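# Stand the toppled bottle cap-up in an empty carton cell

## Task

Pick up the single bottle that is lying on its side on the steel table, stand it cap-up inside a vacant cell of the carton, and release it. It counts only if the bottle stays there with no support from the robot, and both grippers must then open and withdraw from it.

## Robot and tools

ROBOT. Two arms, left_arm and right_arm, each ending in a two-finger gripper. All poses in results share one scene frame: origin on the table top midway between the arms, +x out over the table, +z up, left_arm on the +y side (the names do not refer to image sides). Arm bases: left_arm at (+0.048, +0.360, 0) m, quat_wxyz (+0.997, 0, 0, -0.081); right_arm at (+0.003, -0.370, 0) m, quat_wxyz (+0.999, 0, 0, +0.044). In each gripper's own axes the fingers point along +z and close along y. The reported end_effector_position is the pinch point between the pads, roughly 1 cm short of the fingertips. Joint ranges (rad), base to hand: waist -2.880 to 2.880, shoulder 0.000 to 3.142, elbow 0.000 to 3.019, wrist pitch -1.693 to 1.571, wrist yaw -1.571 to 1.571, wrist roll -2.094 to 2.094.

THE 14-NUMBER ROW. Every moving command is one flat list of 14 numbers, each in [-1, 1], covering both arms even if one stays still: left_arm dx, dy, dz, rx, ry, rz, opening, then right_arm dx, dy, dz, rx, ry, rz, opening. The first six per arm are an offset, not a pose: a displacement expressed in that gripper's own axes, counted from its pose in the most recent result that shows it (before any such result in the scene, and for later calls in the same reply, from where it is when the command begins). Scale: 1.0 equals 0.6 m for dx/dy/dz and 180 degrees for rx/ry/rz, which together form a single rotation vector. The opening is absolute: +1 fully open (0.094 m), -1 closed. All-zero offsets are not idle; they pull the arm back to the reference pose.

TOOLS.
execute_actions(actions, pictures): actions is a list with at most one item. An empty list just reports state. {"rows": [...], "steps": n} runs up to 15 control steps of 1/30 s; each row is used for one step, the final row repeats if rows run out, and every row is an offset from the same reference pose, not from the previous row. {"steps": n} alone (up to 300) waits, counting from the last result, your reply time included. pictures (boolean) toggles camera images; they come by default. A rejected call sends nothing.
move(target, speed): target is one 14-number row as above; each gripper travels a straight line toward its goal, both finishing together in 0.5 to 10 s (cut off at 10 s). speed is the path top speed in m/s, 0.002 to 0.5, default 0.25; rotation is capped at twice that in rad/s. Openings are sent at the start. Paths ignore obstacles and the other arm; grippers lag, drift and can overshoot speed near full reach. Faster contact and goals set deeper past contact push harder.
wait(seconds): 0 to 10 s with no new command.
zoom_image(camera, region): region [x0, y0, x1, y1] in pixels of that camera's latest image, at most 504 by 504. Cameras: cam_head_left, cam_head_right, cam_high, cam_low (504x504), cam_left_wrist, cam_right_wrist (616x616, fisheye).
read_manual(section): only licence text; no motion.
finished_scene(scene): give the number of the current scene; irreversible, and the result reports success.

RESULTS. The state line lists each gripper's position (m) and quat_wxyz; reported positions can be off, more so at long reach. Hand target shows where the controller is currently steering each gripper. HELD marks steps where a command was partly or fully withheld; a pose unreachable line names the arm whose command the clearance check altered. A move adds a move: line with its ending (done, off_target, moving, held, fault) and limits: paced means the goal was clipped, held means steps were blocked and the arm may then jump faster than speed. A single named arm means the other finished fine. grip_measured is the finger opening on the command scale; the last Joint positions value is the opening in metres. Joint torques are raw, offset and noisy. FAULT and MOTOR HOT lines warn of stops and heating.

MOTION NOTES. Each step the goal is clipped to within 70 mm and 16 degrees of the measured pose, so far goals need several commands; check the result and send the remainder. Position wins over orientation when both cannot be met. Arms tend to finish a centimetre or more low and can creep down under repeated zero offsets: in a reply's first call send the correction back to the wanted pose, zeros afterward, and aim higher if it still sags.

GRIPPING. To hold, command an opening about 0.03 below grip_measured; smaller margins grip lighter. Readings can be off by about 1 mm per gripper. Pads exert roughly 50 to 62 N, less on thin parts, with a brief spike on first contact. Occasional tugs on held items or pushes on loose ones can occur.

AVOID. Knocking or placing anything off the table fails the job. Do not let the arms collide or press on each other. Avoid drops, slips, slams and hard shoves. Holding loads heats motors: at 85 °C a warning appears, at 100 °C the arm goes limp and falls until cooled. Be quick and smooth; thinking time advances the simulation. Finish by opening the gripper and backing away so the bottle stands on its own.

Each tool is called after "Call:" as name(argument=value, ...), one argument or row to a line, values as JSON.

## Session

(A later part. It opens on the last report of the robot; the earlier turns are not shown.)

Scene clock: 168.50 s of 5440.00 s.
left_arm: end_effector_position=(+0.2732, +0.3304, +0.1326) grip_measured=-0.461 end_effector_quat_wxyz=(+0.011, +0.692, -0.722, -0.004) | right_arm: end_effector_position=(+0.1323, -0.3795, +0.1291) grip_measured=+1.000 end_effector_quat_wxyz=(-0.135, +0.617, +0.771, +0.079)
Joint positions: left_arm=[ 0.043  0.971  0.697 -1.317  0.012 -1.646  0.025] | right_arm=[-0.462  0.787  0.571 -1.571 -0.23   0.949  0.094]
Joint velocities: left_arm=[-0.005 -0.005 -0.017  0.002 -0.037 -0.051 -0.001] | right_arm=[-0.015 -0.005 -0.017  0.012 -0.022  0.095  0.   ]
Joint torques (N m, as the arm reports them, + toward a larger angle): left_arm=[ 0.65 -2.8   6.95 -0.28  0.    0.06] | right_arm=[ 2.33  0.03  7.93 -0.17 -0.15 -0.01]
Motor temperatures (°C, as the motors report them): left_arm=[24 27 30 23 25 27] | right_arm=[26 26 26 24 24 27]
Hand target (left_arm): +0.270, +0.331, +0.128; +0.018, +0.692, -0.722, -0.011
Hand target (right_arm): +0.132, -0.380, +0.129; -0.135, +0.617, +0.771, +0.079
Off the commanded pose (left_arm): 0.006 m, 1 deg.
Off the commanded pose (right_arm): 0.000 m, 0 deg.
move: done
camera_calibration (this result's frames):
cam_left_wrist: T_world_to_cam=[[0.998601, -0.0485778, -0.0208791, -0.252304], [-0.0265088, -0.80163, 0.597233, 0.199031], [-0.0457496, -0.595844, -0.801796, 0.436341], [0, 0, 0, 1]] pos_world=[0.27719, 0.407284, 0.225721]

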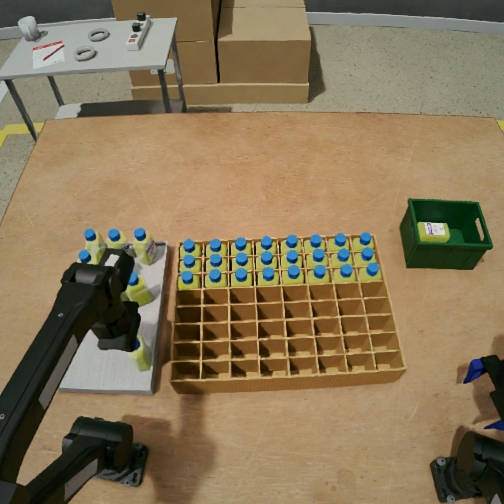

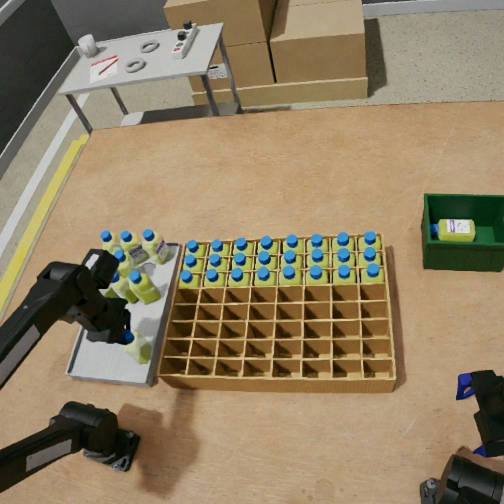

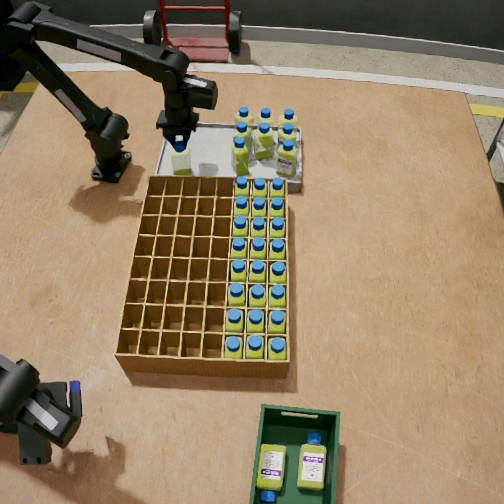

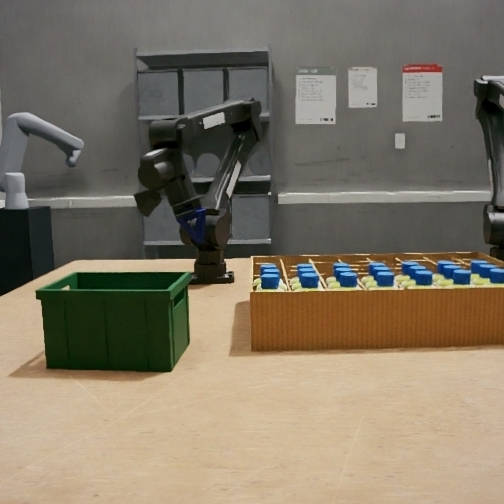

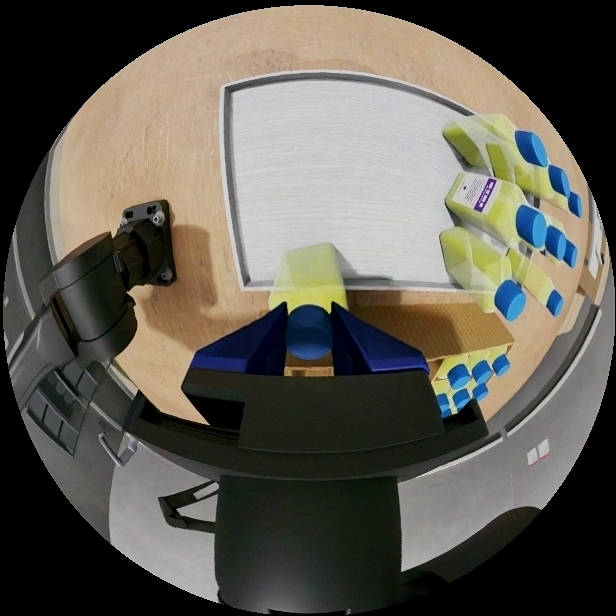

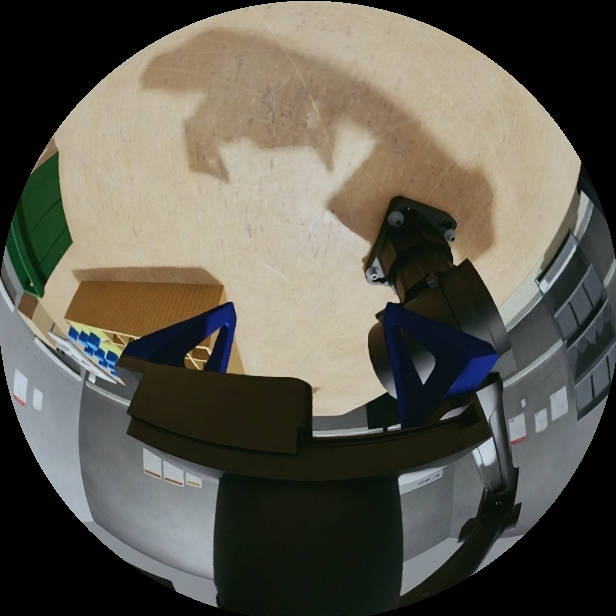

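Call:
move(
  target=[0,-0.03,-0.16,0,0,0,-0.5,0,0,0,0,0,0,1],
  speed=0.15,
)

Scene clock: 171.77 s of 5440.00 s.
left_arm: end_effector_position=(+0.2810, +0.3295, +0.2121) grip_measured=-0.461 end_effector_quat_wxyz=(+0.019, +0.692, -0.722, -0.013) | right_arm: end_effector_position=(+0.1323, -0.3795, +0.1291) grip_measured=+1.000 end_effector_quat_wxyz=(-0.135, +0.617, +0.771, +0.079)
Joint positions: left_arm=[ 0.043  0.972  0.909 -1.552  0.012 -1.646  0.025] | right_arm=[-0.462  0.787  0.571 -1.571 -0.23   0.949  0.094]
Joint velocities: left_arm=[-0.005  0.015  0.017 -0.002 -0.007 -0.095 -0.001] | right_arm=[ 0.005  0.005 -0.007 -0.022  0.007  0.007  0.   ]
Joint torques (N m, as the arm reports them, + toward a larger angle): left_arm=[ 1.19 -3.1  11.02 -0.69 -0.11  0.17] | right_arm=[ 2.38  0.19  7.87 -0.18 -0.16  0.  ]
Motor temperatures (°C, as the motors report them): left_arm=[24 27 30 23 25 27] | right_arm=[26 26 26 24 24 27]
Hand target (left_arm): +0.291, +0.332, +0.228; +0.011, +0.692, -0.722, -0.004
Hand target (right_arm): +0.132, -0.380, +0.129; -0.135, +0.617, +0.771, +0.079
Off the commanded pose (left_arm): 0.020 m, 1 deg.
Off the commanded pose (right_arm): 0.000 m, 0 deg.
move: off_target (left_arm)
camera_calibration (this result's frames):
cam_left_wrist: T_world_to_cam=[[0.9978, -0.0484822, -0.0452195, -0.253091], [-0.0120522, -0.803355, 0.595378, 0.147894], [-0.0651926, -0.593523, -0.802172, 0.504691], [0, 0, 0, 1]] pos_world=[0.287218, 0.406087, 0.305352]

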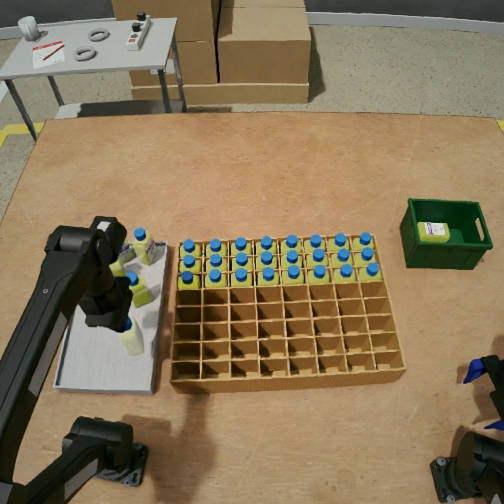

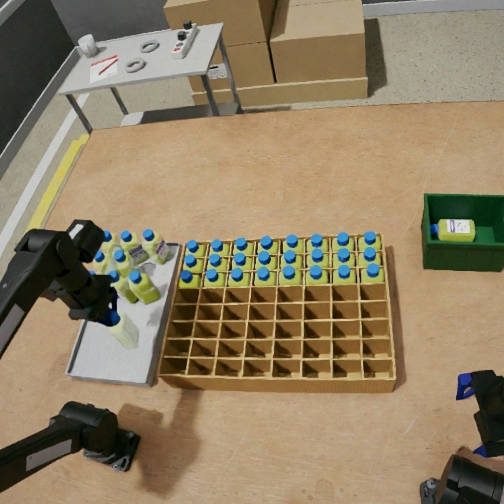

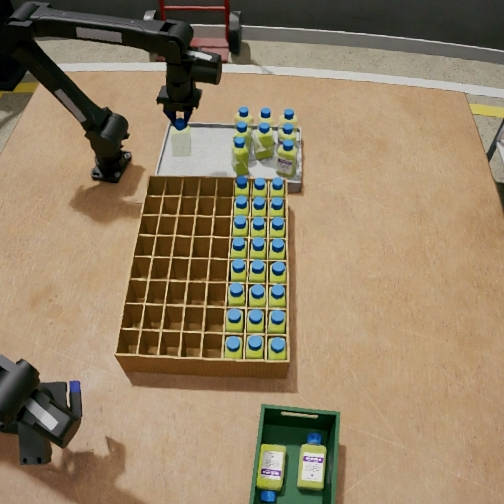

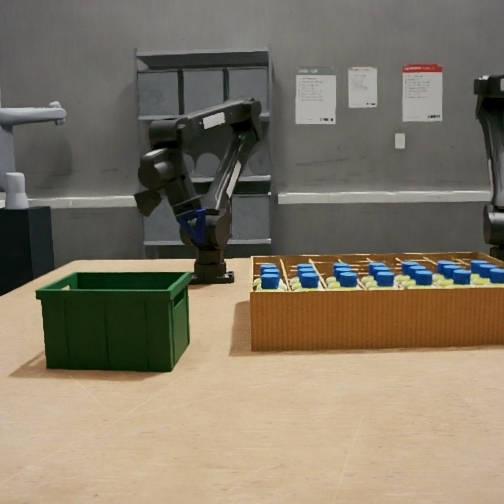

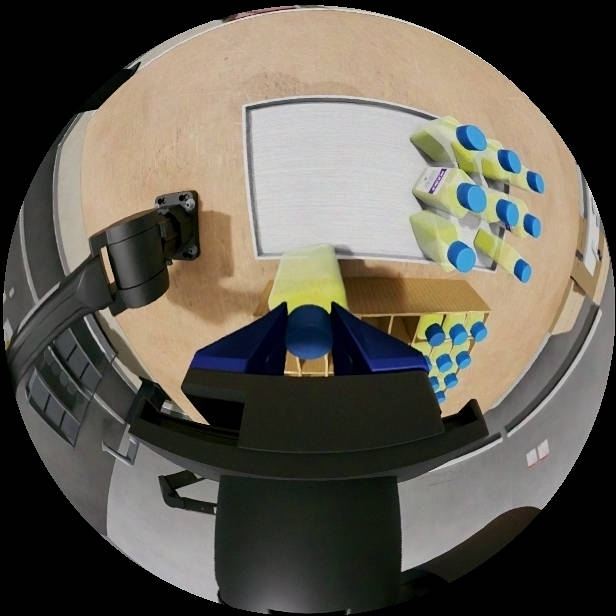

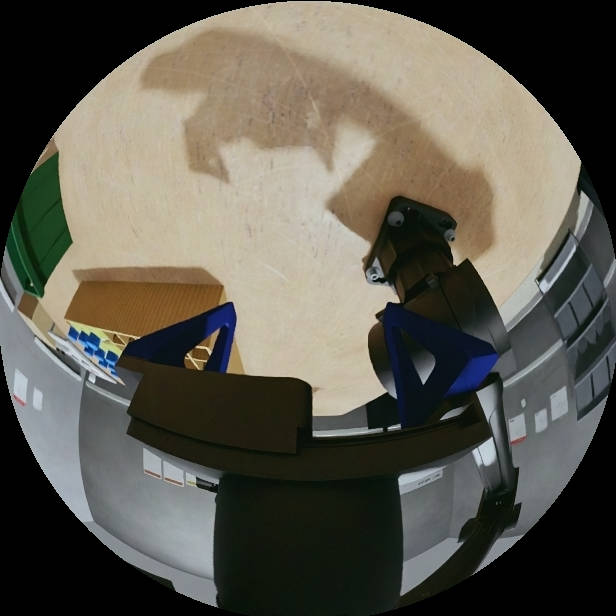

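Call:
move(
  target=[0.31,-0.067,-0.06,0,0,0.594,-0.5,0,0,0,0,0,0,1],
  speed=0.2,
)

Scene clock: 180.43 s of 5440.00 s.
left_arm: end_effector_position=(+0.3074, +0.1581, +0.2324) grip_measured=-0.461 end_effector_quat_wxyz=(-0.038, +0.154, +0.987, +0.002) | right_arm: end_effector_position=(+0.1323, -0.3795, +0.1291) grip_measured=+1.000 end_effector_quat_wxyz=(-0.135, +0.617, +0.771, +0.079)
Joint positions: left_arm=[-0.482  1.245  1.157 -1.552  0.032 -0.334  0.025] | right_arm=[-0.462  0.787  0.571 -1.571 -0.23   0.949  0.094]
Joint velocities: left_arm=[ 0.005 -0.005  0.002  0.007  0.007 -0.022  0.002] | right_arm=[-0.005 -0.005 -0.012 -0.002 -0.022  0.007  0.   ]
Joint torques (N m, as the arm reports them, + toward a larger angle): left_arm=[-0.53 -8.07 11.81 -0.15  0.23  0.21] | right_arm=[ 2.52 -0.08  7.8  -0.11 -0.15  0.03]
Motor temperatures (°C, as the motors report them): left_arm=[24 27 31 23 25 27] | right_arm=[26 26 26 24 24 27]
Hand target (left_arm): +0.317, +0.145, +0.250; -0.020, +0.168, +0.985, -0.010
Hand target (right_arm): +0.132, -0.380, +0.129; -0.135, +0.617, +0.771, +0.079
Off the commanded pose (left_arm): 0.023 m, 3 deg.
Off the commanded pose (right_arm): 0.000 m, 0 deg.
After step 90, 0.50 s passed at rest.
move: off_target (left_arm)
camera_calibration (this result's frames):
cam_left_wrist: T_world_to_cam=[[-0.308529, -0.951189, 0.00697985, 0.245277], [-0.722789, 0.239202, 0.648351, 0.0398358], [-0.618374, 0.19499, -0.76131, 0.456899], [0, 0, 0, 1]] pos_world=[0.387002, 0.134685, 0.320302]

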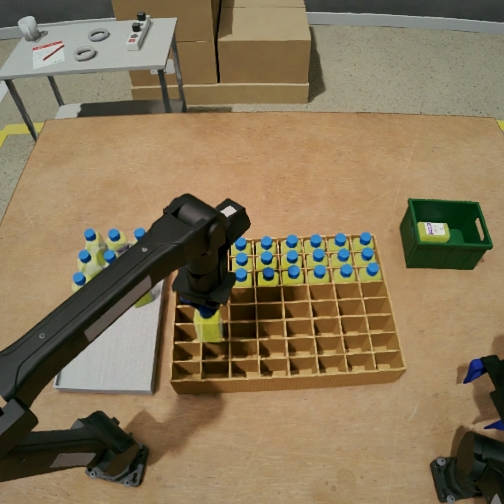

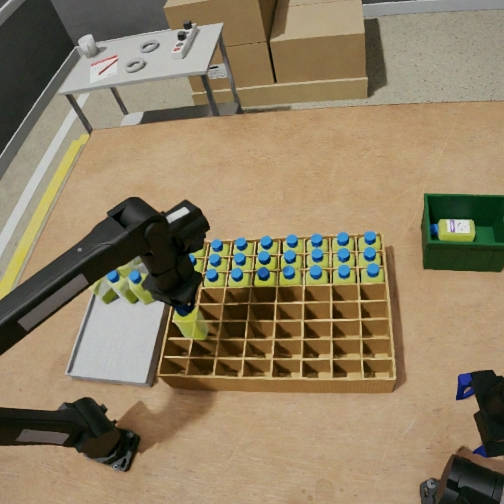

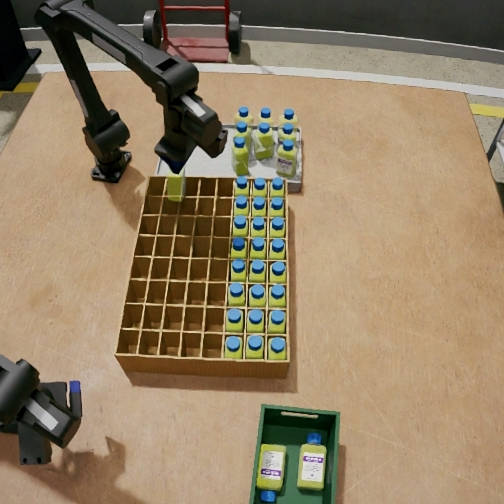

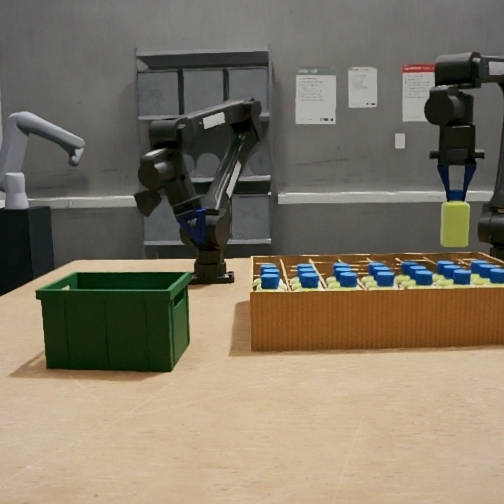

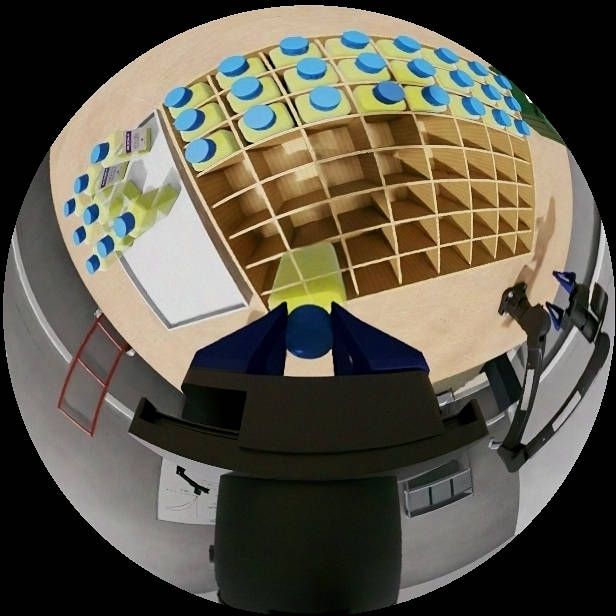

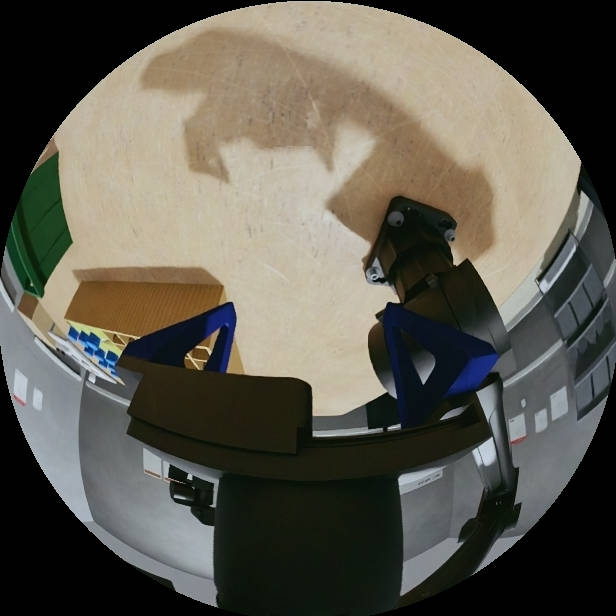

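Call:
move(
  target=[-0.022,-0.022,0.017,0,-0.024,0,-0.5,0,0,0,0,0,0,1],
  speed=0.08,
)

Call:
zoom_image(
  camera="cam_head_left",
  region=[150, 260, 290, 400],
)

Call:
zoom_image(
  camera="cam_high",
  region=[120, 130, 260, 270],
)

Scene clock: 187.23 s of 5440.00 s.
left_arm: end_effector_position=(+0.3146, +0.1473, +0.2204) grip_measured=-0.461 end_effector_quat_wxyz=(-0.009, +0.155, +0.988, -0.001) | right_arm: end_effector_position=(+0.1323, -0.3795, +0.1291) grip_measured=+1.000 end_effector_quat_wxyz=(-0.135, +0.617, +0.771, +0.079)
Joint positions: left_arm=[-0.505  1.245  1.128 -1.468  0.01  -0.356  0.025] | right_arm=[-0.462  0.787  0.571 -1.571 -0.23   0.949  0.094]
Joint velocities: left_arm=[ 0.005 -0.005 -0.017  0.002 -0.007 -0.022 -0.   ] | right_arm=[-0.005 -0.005  0.007 -0.007  0.007 -0.051  0.   ]
Joint torques (N m, as the arm reports them, + toward a larger angle): left_arm=[-0.7  -9.36  7.89  0.53 -0.13 -0.12] | right_arm=[ 2.14 -0.13  7.82 -0.08 -0.15 -0.01]
Motor temperatures (°C, as the motors report them): left_arm=[24 27 31 23 25 27] | right_arm=[26 26 27 24 24 27]
Hand target (left_arm): +0.316, +0.142, +0.221; -0.001, +0.153, +0.988, -0.003
Hand target (right_arm): +0.132, -0.380, +0.129; -0.135, +0.617, +0.771, +0.079
Off the commanded pose (left_arm): 0.006 m, 1 deg.
Off the commanded pose (right_arm): 0.000 m, 0 deg.
After step 90, 3.03 s passed at rest.
move: done
camera_calibration (this result's frames):
cam_left_wrist: T_world_to_cam=[[-0.310802, -0.950466, 0.00414747, 0.238622], [-0.757796, 0.250428, 0.60252, 0.0748123], [-0.573714, 0.184121, -0.798093, 0.449986], [0, 0, 0, 1]] pos_world=[0.38902, 0.125215, 0.313065]

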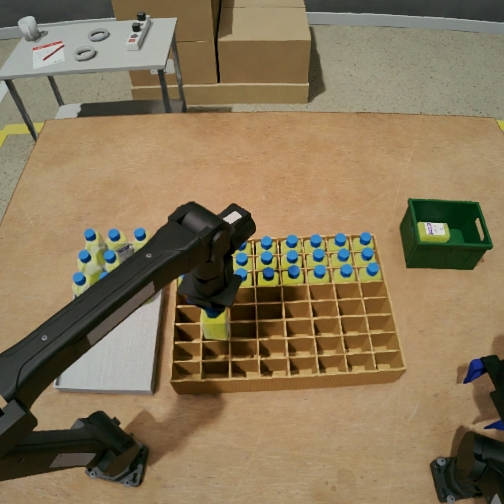

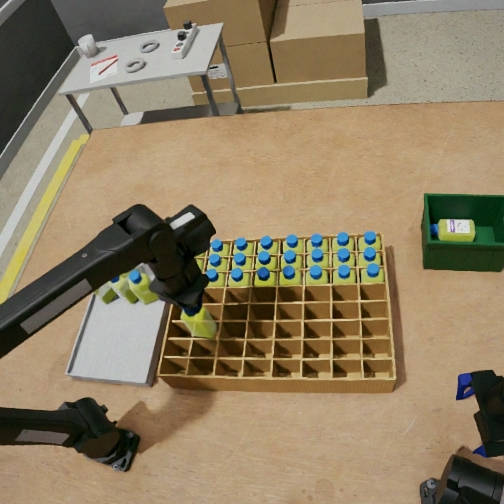

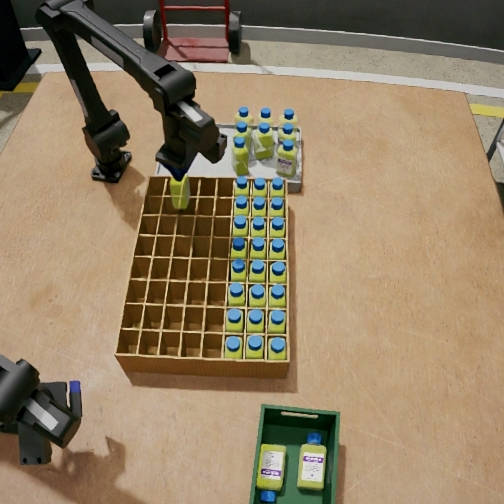

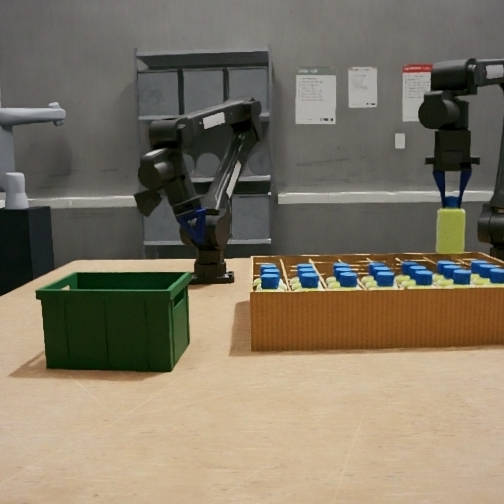

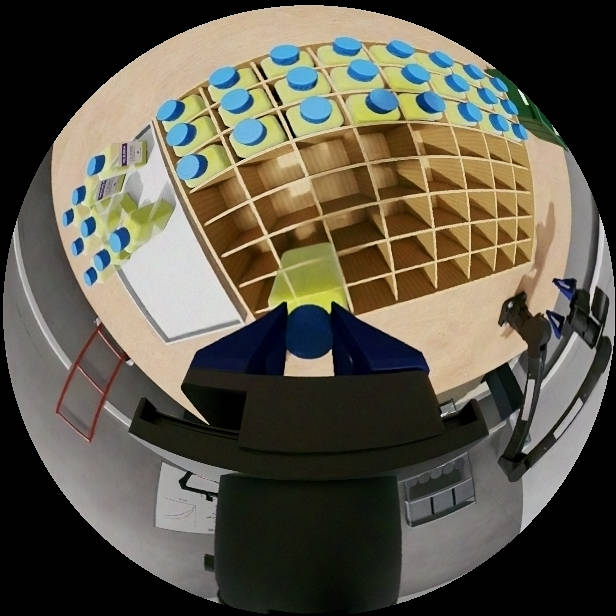

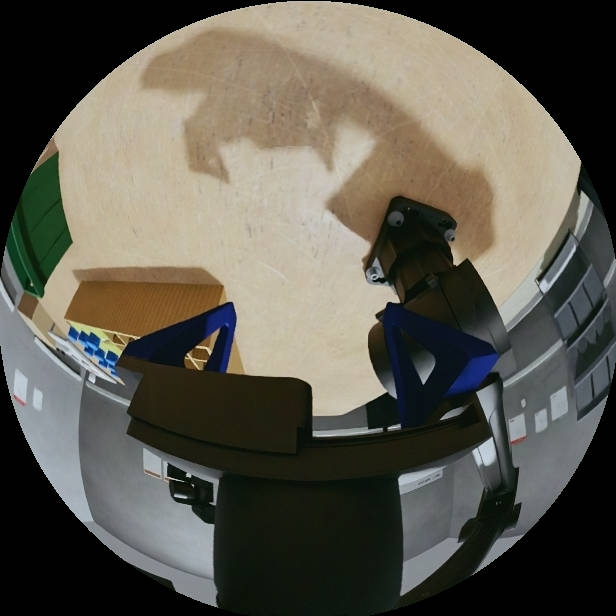

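Region (150, 260, 290, 400) of cam_head_left's 504x504 image, scaled by 3.600, with more detail than that image has.

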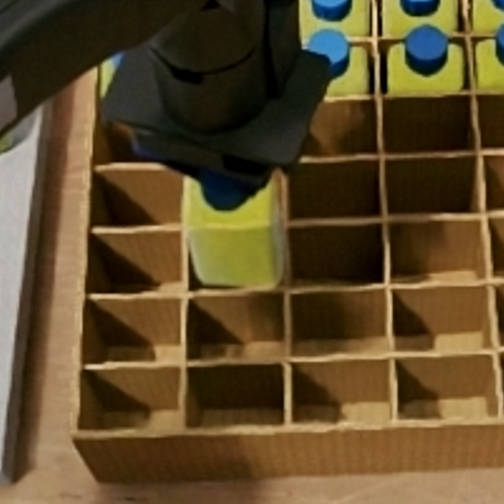

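Region (120, 130, 260, 270) of cam_high's 504x504 image, scaled by 3.600, with more detail than that image has.

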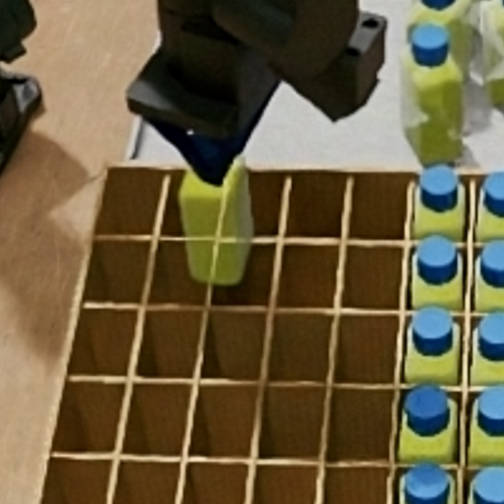

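Call:
move(
  target=[-0.019,0.006,0.03,0,0,0,-0.5,0,0,0,0,0,0,1],
  speed=0.05,
)

Call:
zoom_image(
  camera="cam_head_left",
  region=[150, 260, 290, 400],
)

Call:
zoom_image(
  camera="cam_high",
  region=[120, 130, 260, 270],
)

Scene clock: 198.20 s of 5440.00 s.
left_arm: end_effector_position=(+0.3190, +0.1462, +0.2032) grip_measured=-0.461 end_effector_quat_wxyz=(-0.014, +0.155, +0.988, +0.002) | right_arm: end_effector_position=(+0.1323, -0.3795, +0.1291) grip_measured=+1.000 end_effector_quat_wxyz=(-0.135, +0.617, +0.771, +0.079)
Joint positions: left_arm=[-0.5    1.27   1.103 -1.429  0.01  -0.35   0.025] | right_arm=[-0.462  0.787  0.571 -1.571 -0.23   0.949  0.094]
Joint velocities: left_arm=[ 0.005  0.015  0.007 -0.007 -0.007 -0.022  0.001] | right_arm=[ 0.015 -0.005  0.002  0.002 -0.081 -0.066  0.   ]
Joint torques (N m, as the arm reports them, + toward a larger angle): left_arm=[ 1.4  -9.4   7.91  0.35 -0.05  0.23] | right_arm=[ 2.39 -0.04  7.85 -0.1  -0.14  0.01]
Motor temperatures (°C, as the motors report them): left_arm=[24 27 31 23 25 27] | right_arm=[26 26 27 24 24 27]
Hand target (left_arm): +0.326, +0.147, +0.202; -0.009, +0.155, +0.988, -0.001
Hand target (right_arm): +0.132, -0.380, +0.129; -0.135, +0.617, +0.771, +0.079
Off the commanded pose (left_arm): 0.007 m, 1 deg.
Off the commanded pose (right_arm): 0.000 m, 0 deg.
After step 90, 7.17 s passed at rest.
move: done
camera_calibration (this result's frames):
cam_left_wrist: T_world_to_cam=[[-0.31078, -0.950482, 0.000624942, 0.239703], [-0.752681, 0.246507, 0.610497, 0.0861646], [-0.58042, 0.18926, -0.792019, 0.439104], [0, 0, 0, 1]] pos_world=[0.394214, 0.123489, 0.295026]

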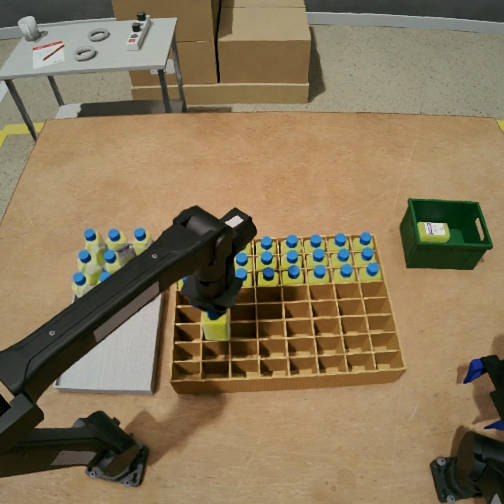

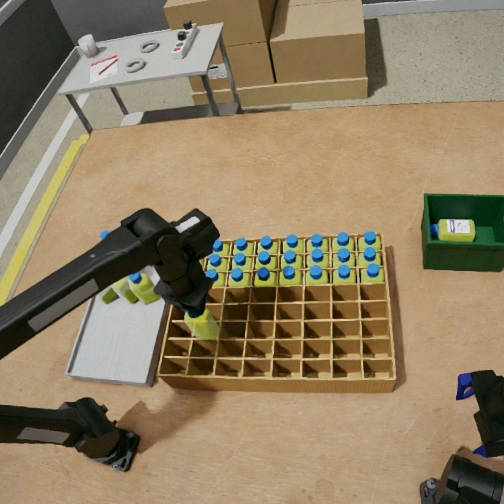

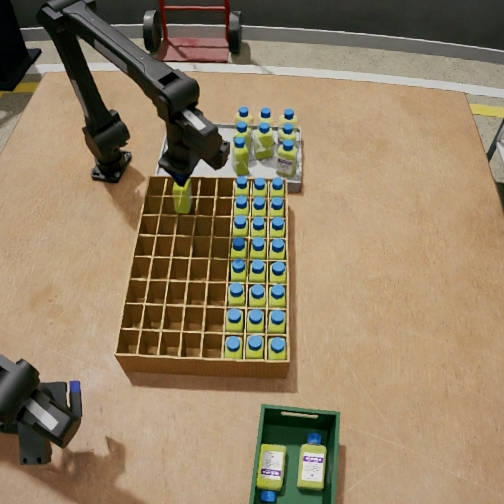

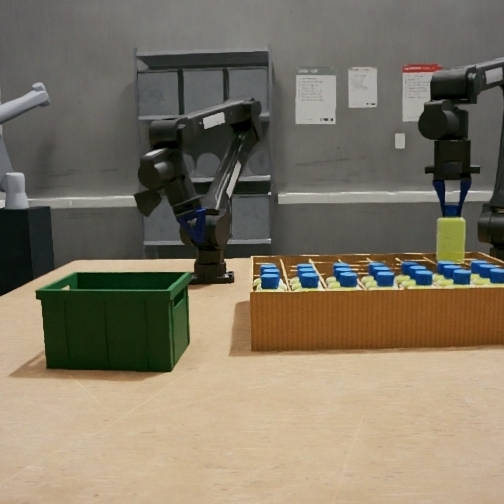

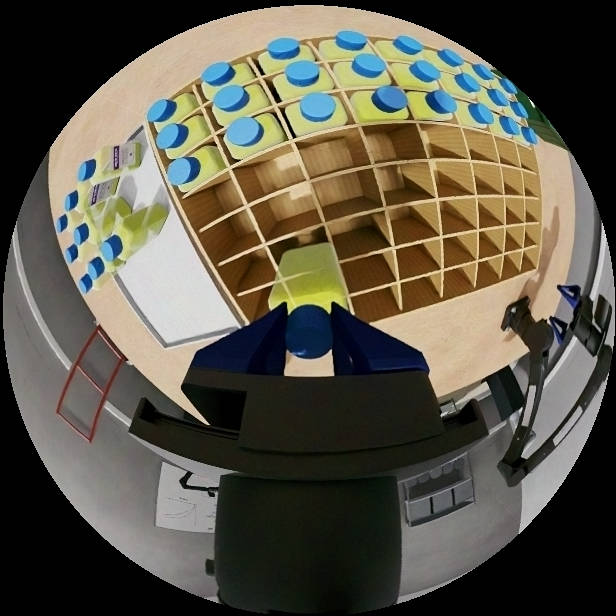

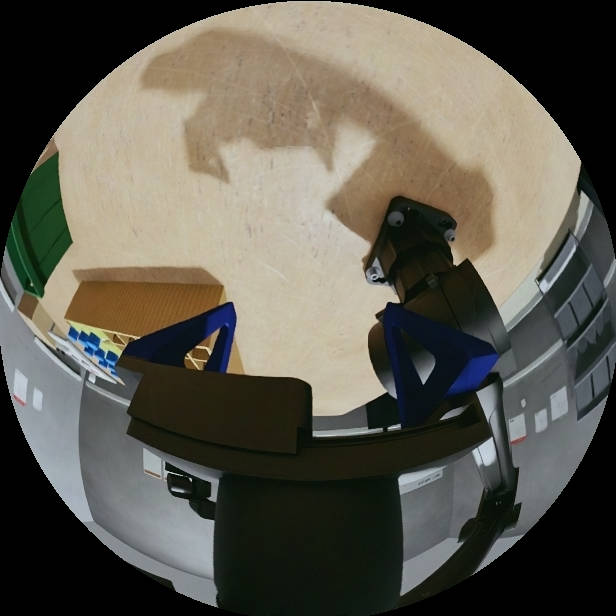

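Region (150, 260, 290, 400) of cam_head_left's 504x504 image, scaled by 3.600, with more detail than that image has.

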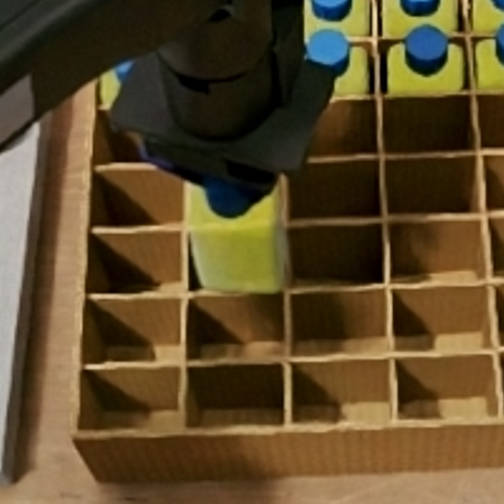

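Region (120, 130, 260, 270) of cam_high's 504x504 image, scaled by 3.600, with more detail than that image has.

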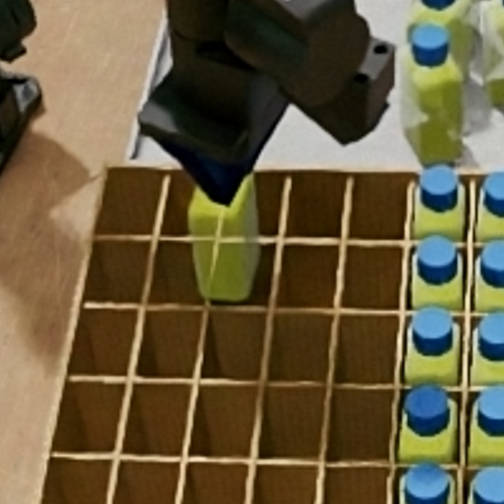

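Call:
move(
  target=[-0.016,0.004,-0.004,0,0,0,-0.5,0,0,0,0,0,0,1],
  speed=0.05,
)

Call:
zoom_image(
  camera="cam_head_left",
  region=[150, 260, 290, 400],
)

Call:
zoom_image(
  camera="cam_high",
  region=[120, 130, 260, 270],
)

Scene clock: 202.70 s of 5440.00 s.
left_arm: end_effector_position=(+0.3197, +0.1459, +0.1997) grip_measured=-0.461 end_effector_quat_wxyz=(-0.018, +0.155, +0.988, +0.004) | right_arm: end_effector_position=(+0.1323, -0.3795, +0.1291) grip_measured=+1.000 end_effector_quat_wxyz=(-0.135, +0.617, +0.771, +0.079)
Joint positions: left_arm=[-0.499  1.281  1.103 -1.429  0.01  -0.349  0.025] | right_arm=[-0.462  0.787  0.571 -1.571 -0.23   0.949  0.094]
Joint velocities: left_arm=[-0.015 -0.005 -0.022  0.002 -0.007  0.066 -0.001] | right_arm=[-0.015 -0.015  0.002 -0.002  0.022 -0.037  0.   ]
Joint torques (N m, as the arm reports them, + toward a larger angle): left_arm=[ 1.77 -8.8   9.41 -0.17 -0.02  0.17] | right_arm=[ 2.12  0.2   7.87 -0.21 -0.16 -0.02]
Motor temperatures (°C, as the motors report them): left_arm=[24 27 31 23 25 27] | right_arm=[26 26 27 24 24 27]
Hand target (left_arm): +0.329, +0.146, +0.205; -0.013, +0.155, +0.988, +0.002
Hand target (right_arm): +0.132, -0.380, +0.129; -0.135, +0.617, +0.771, +0.079
Off the commanded pose (left_arm): 0.011 m, 1 deg.
Off the commanded pose (right_arm): 0.000 m, 0 deg.
After step 90, 0.77 s passed at rest.
move: off_target (left_arm)
camera_calibration (this result's frames):
cam_left_wrist: T_world_to_cam=[[-0.311877, -0.950118, -0.00293278, 0.240581], [-0.74721, 0.243363, 0.618427, 0.0859997], [-0.586865, 0.195064, -0.785837, 0.43681], [0, 0, 0, 1]] pos_world=[0.39564, 0.122445, 0.290782]

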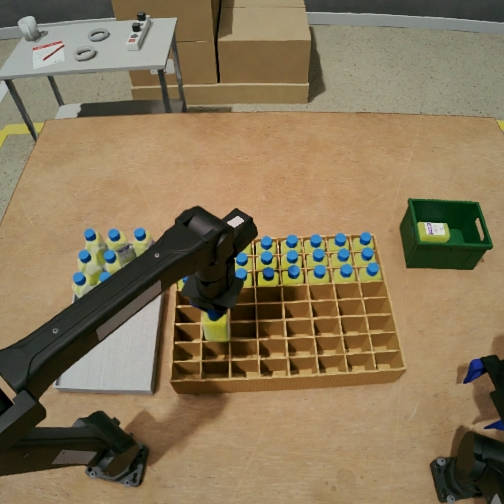

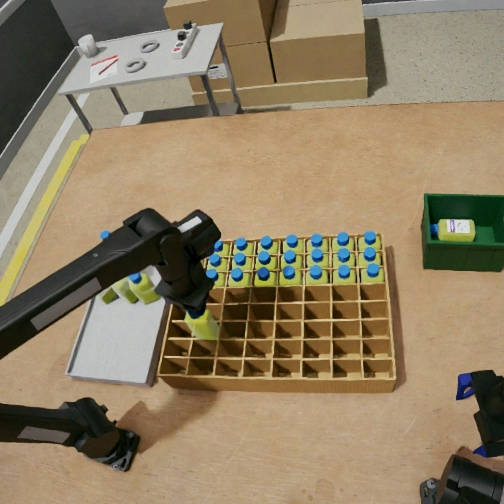

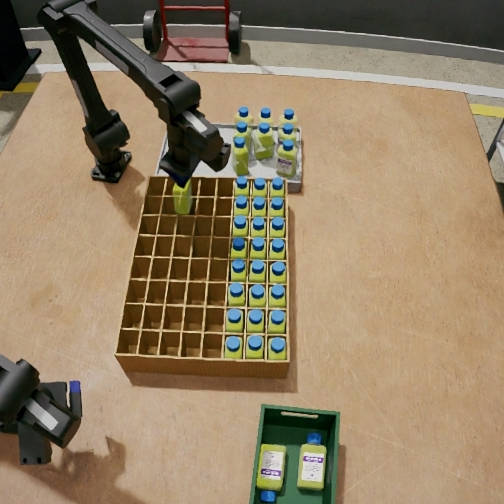

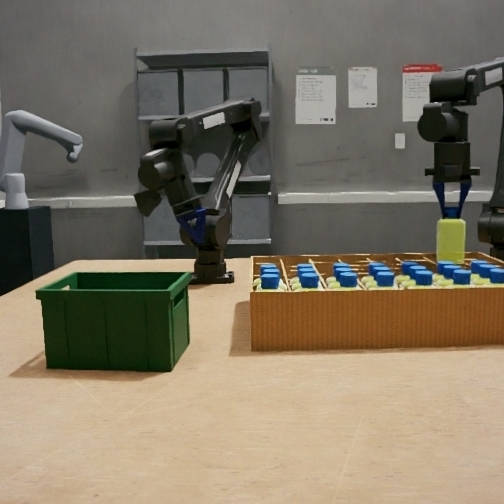

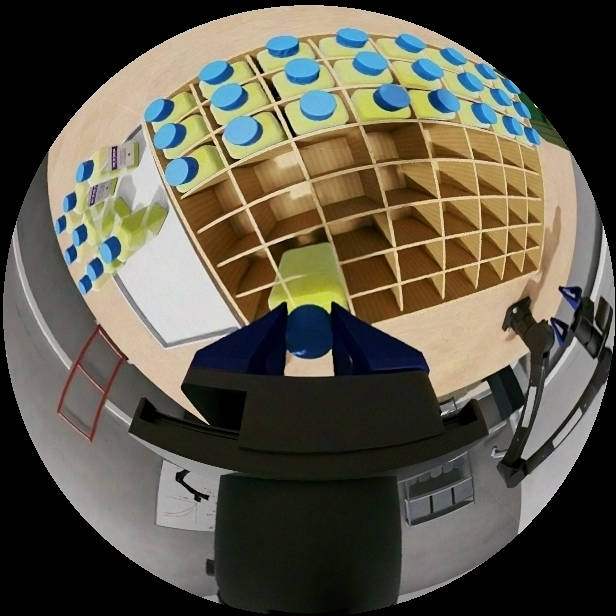

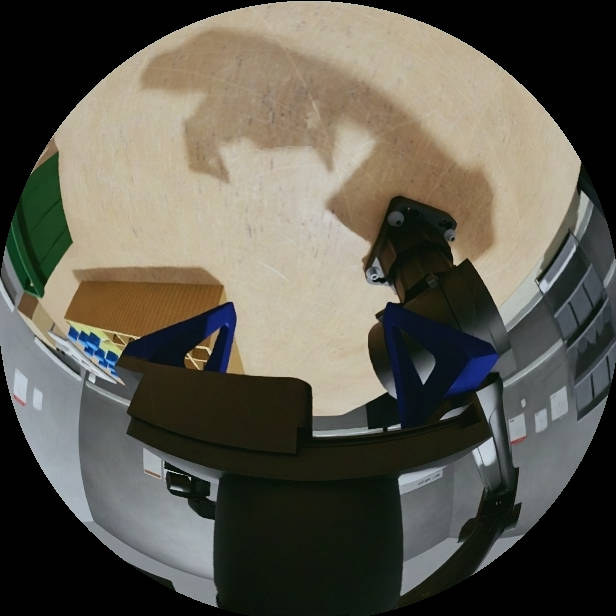

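Region (150, 260, 290, 400) of cam_head_left's 504x504 image, scaled by 3.600, with more detail than that image has.

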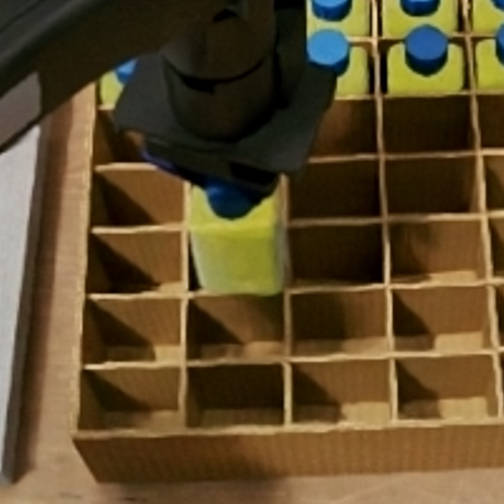

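Region (120, 130, 260, 270) of cam_high's 504x504 image, scaled by 3.600, with more detail than that image has.

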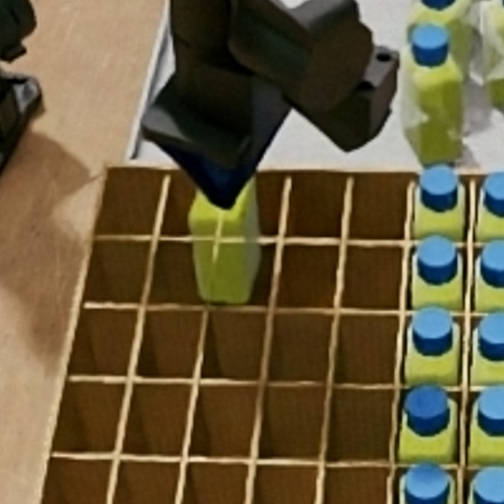

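Call:
move(
  target=[-0.028,0.008,-0.015,0,-0.012,0,-0.5,0,0,0,0,0,0,1],
  speed=0.05,
)

Call:
zoom_image(
  camera="cam_head_left",
  region=[150, 260, 290, 400],
)

Call:
zoom_image(
  camera="cam_high",
  region=[120, 130, 260, 270],
)

Scene clock: 206.53 s of 5440.00 s.
left_arm: end_effector_position=(+0.3227, +0.1498, +0.1997) grip_measured=-0.461 end_effector_quat_wxyz=(-0.016, +0.155, +0.988, +0.009) | right_arm: end_effector_position=(+0.1323, -0.3795, +0.1291) grip_measured=+1.000 end_effector_quat_wxyz=(-0.135, +0.617, +0.771, +0.079)
Joint positions: left_arm=[-0.49   1.281  1.103 -1.429 -0.001 -0.342  0.025] | right_arm=[-0.462  0.787  0.571 -1.571 -0.23   0.949  0.094]
Joint velocities: left_arm=[-0.005 -0.005 -0.007 -0.017 -0.022  0.051 -0.001] | right_arm=[-0.005  0.005 -0.002  0.002  0.037  0.007  0.   ]
Joint torques (N m, as the arm reports them, + toward a larger angle): left_arm=[ 1.15 -8.77  9.85  0.49 -0.16  0.22] | right_arm=[ 2.49  0.16  7.85 -0.11 -0.16 -0.01]
Motor temperatures (°C, as the motors report them): left_arm=[24 27 31 23 25 27] | right_arm=[26 26 27 24 24 27]
Hand target (left_arm): +0.337, +0.146, +0.208; +0.001, +0.155, +0.988, +0.002
Hand target (right_arm): +0.132, -0.380, +0.129; -0.135, +0.617, +0.771, +0.079
Off the commanded pose (left_arm): 0.018 m, 2 deg.
Off the commanded pose (right_arm): 0.000 m, 0 deg.
After step 90, 0.10 s passed at rest.
move: off_target (left_arm)
camera_calibration (this result's frames):
cam_left_wrist: T_world_to_cam=[[-0.310747, -0.950402, -0.0130983, 0.246939], [-0.751564, 0.237252, 0.615519, 0.0902138], [-0.581883, 0.201115, -0.788013, 0.435735], [0, 0, 0, 1]] pos_world=[0.398084, 0.125655, 0.291071]

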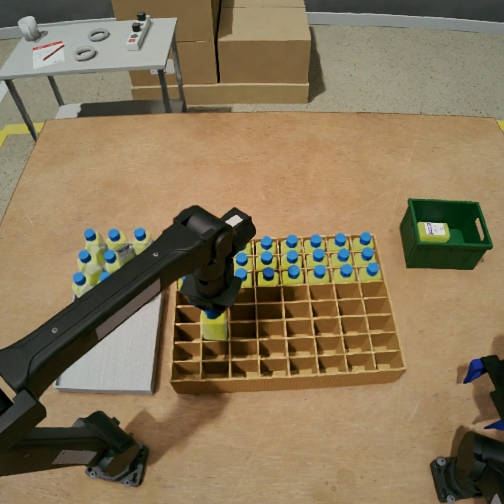

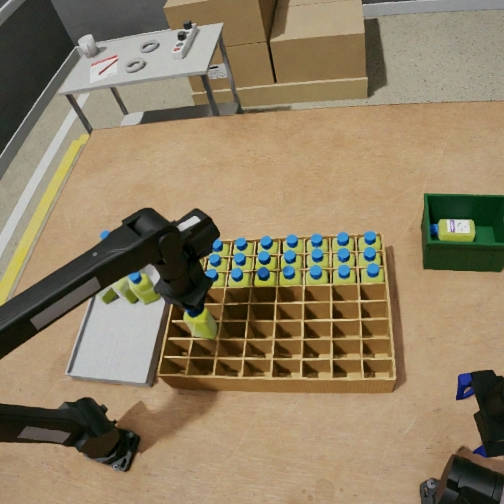

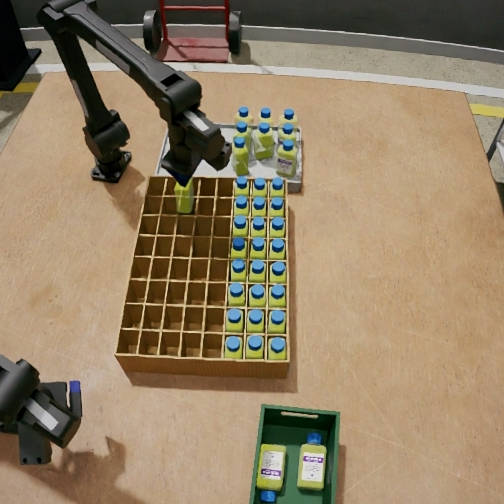

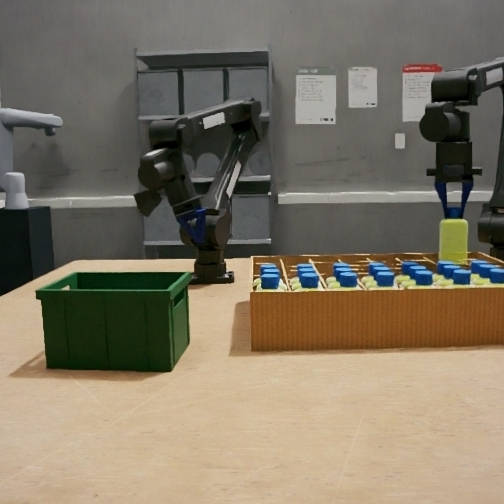

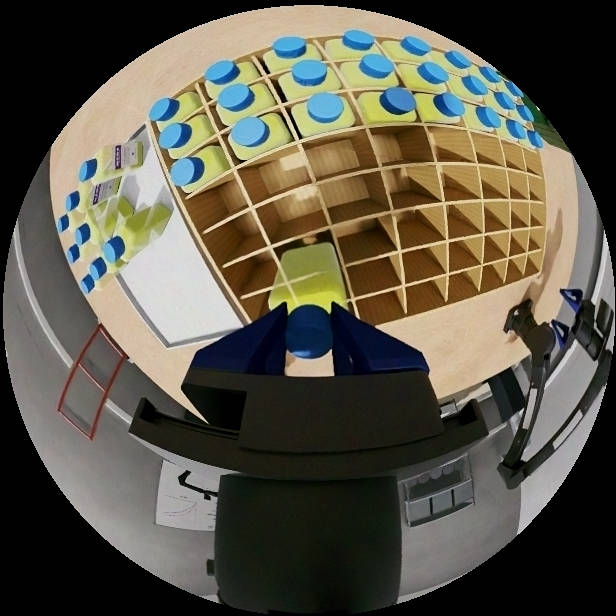

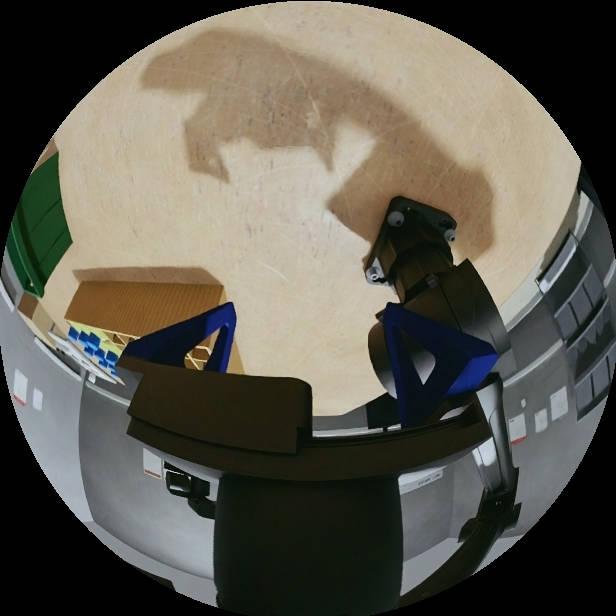

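Region (150, 260, 290, 400) of cam_head_left's 504x504 image, scaled by 3.600, with more detail than that image has.

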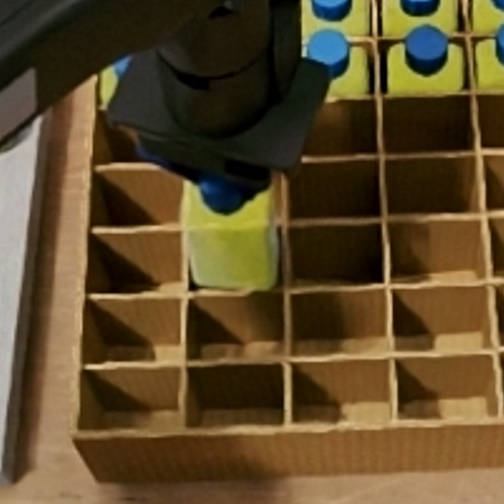

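Region (120, 130, 260, 270) of cam_high's 504x504 image, scaled by 3.600, with more detail than that image has.

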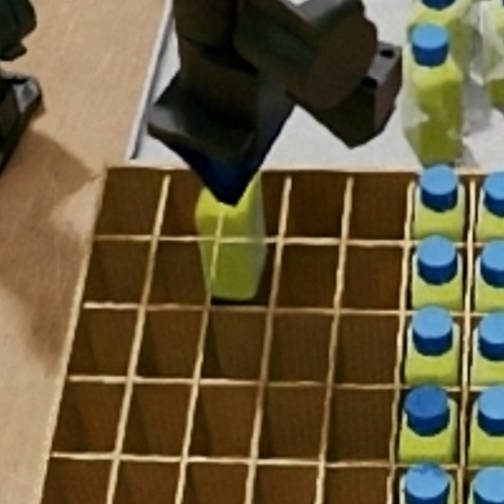

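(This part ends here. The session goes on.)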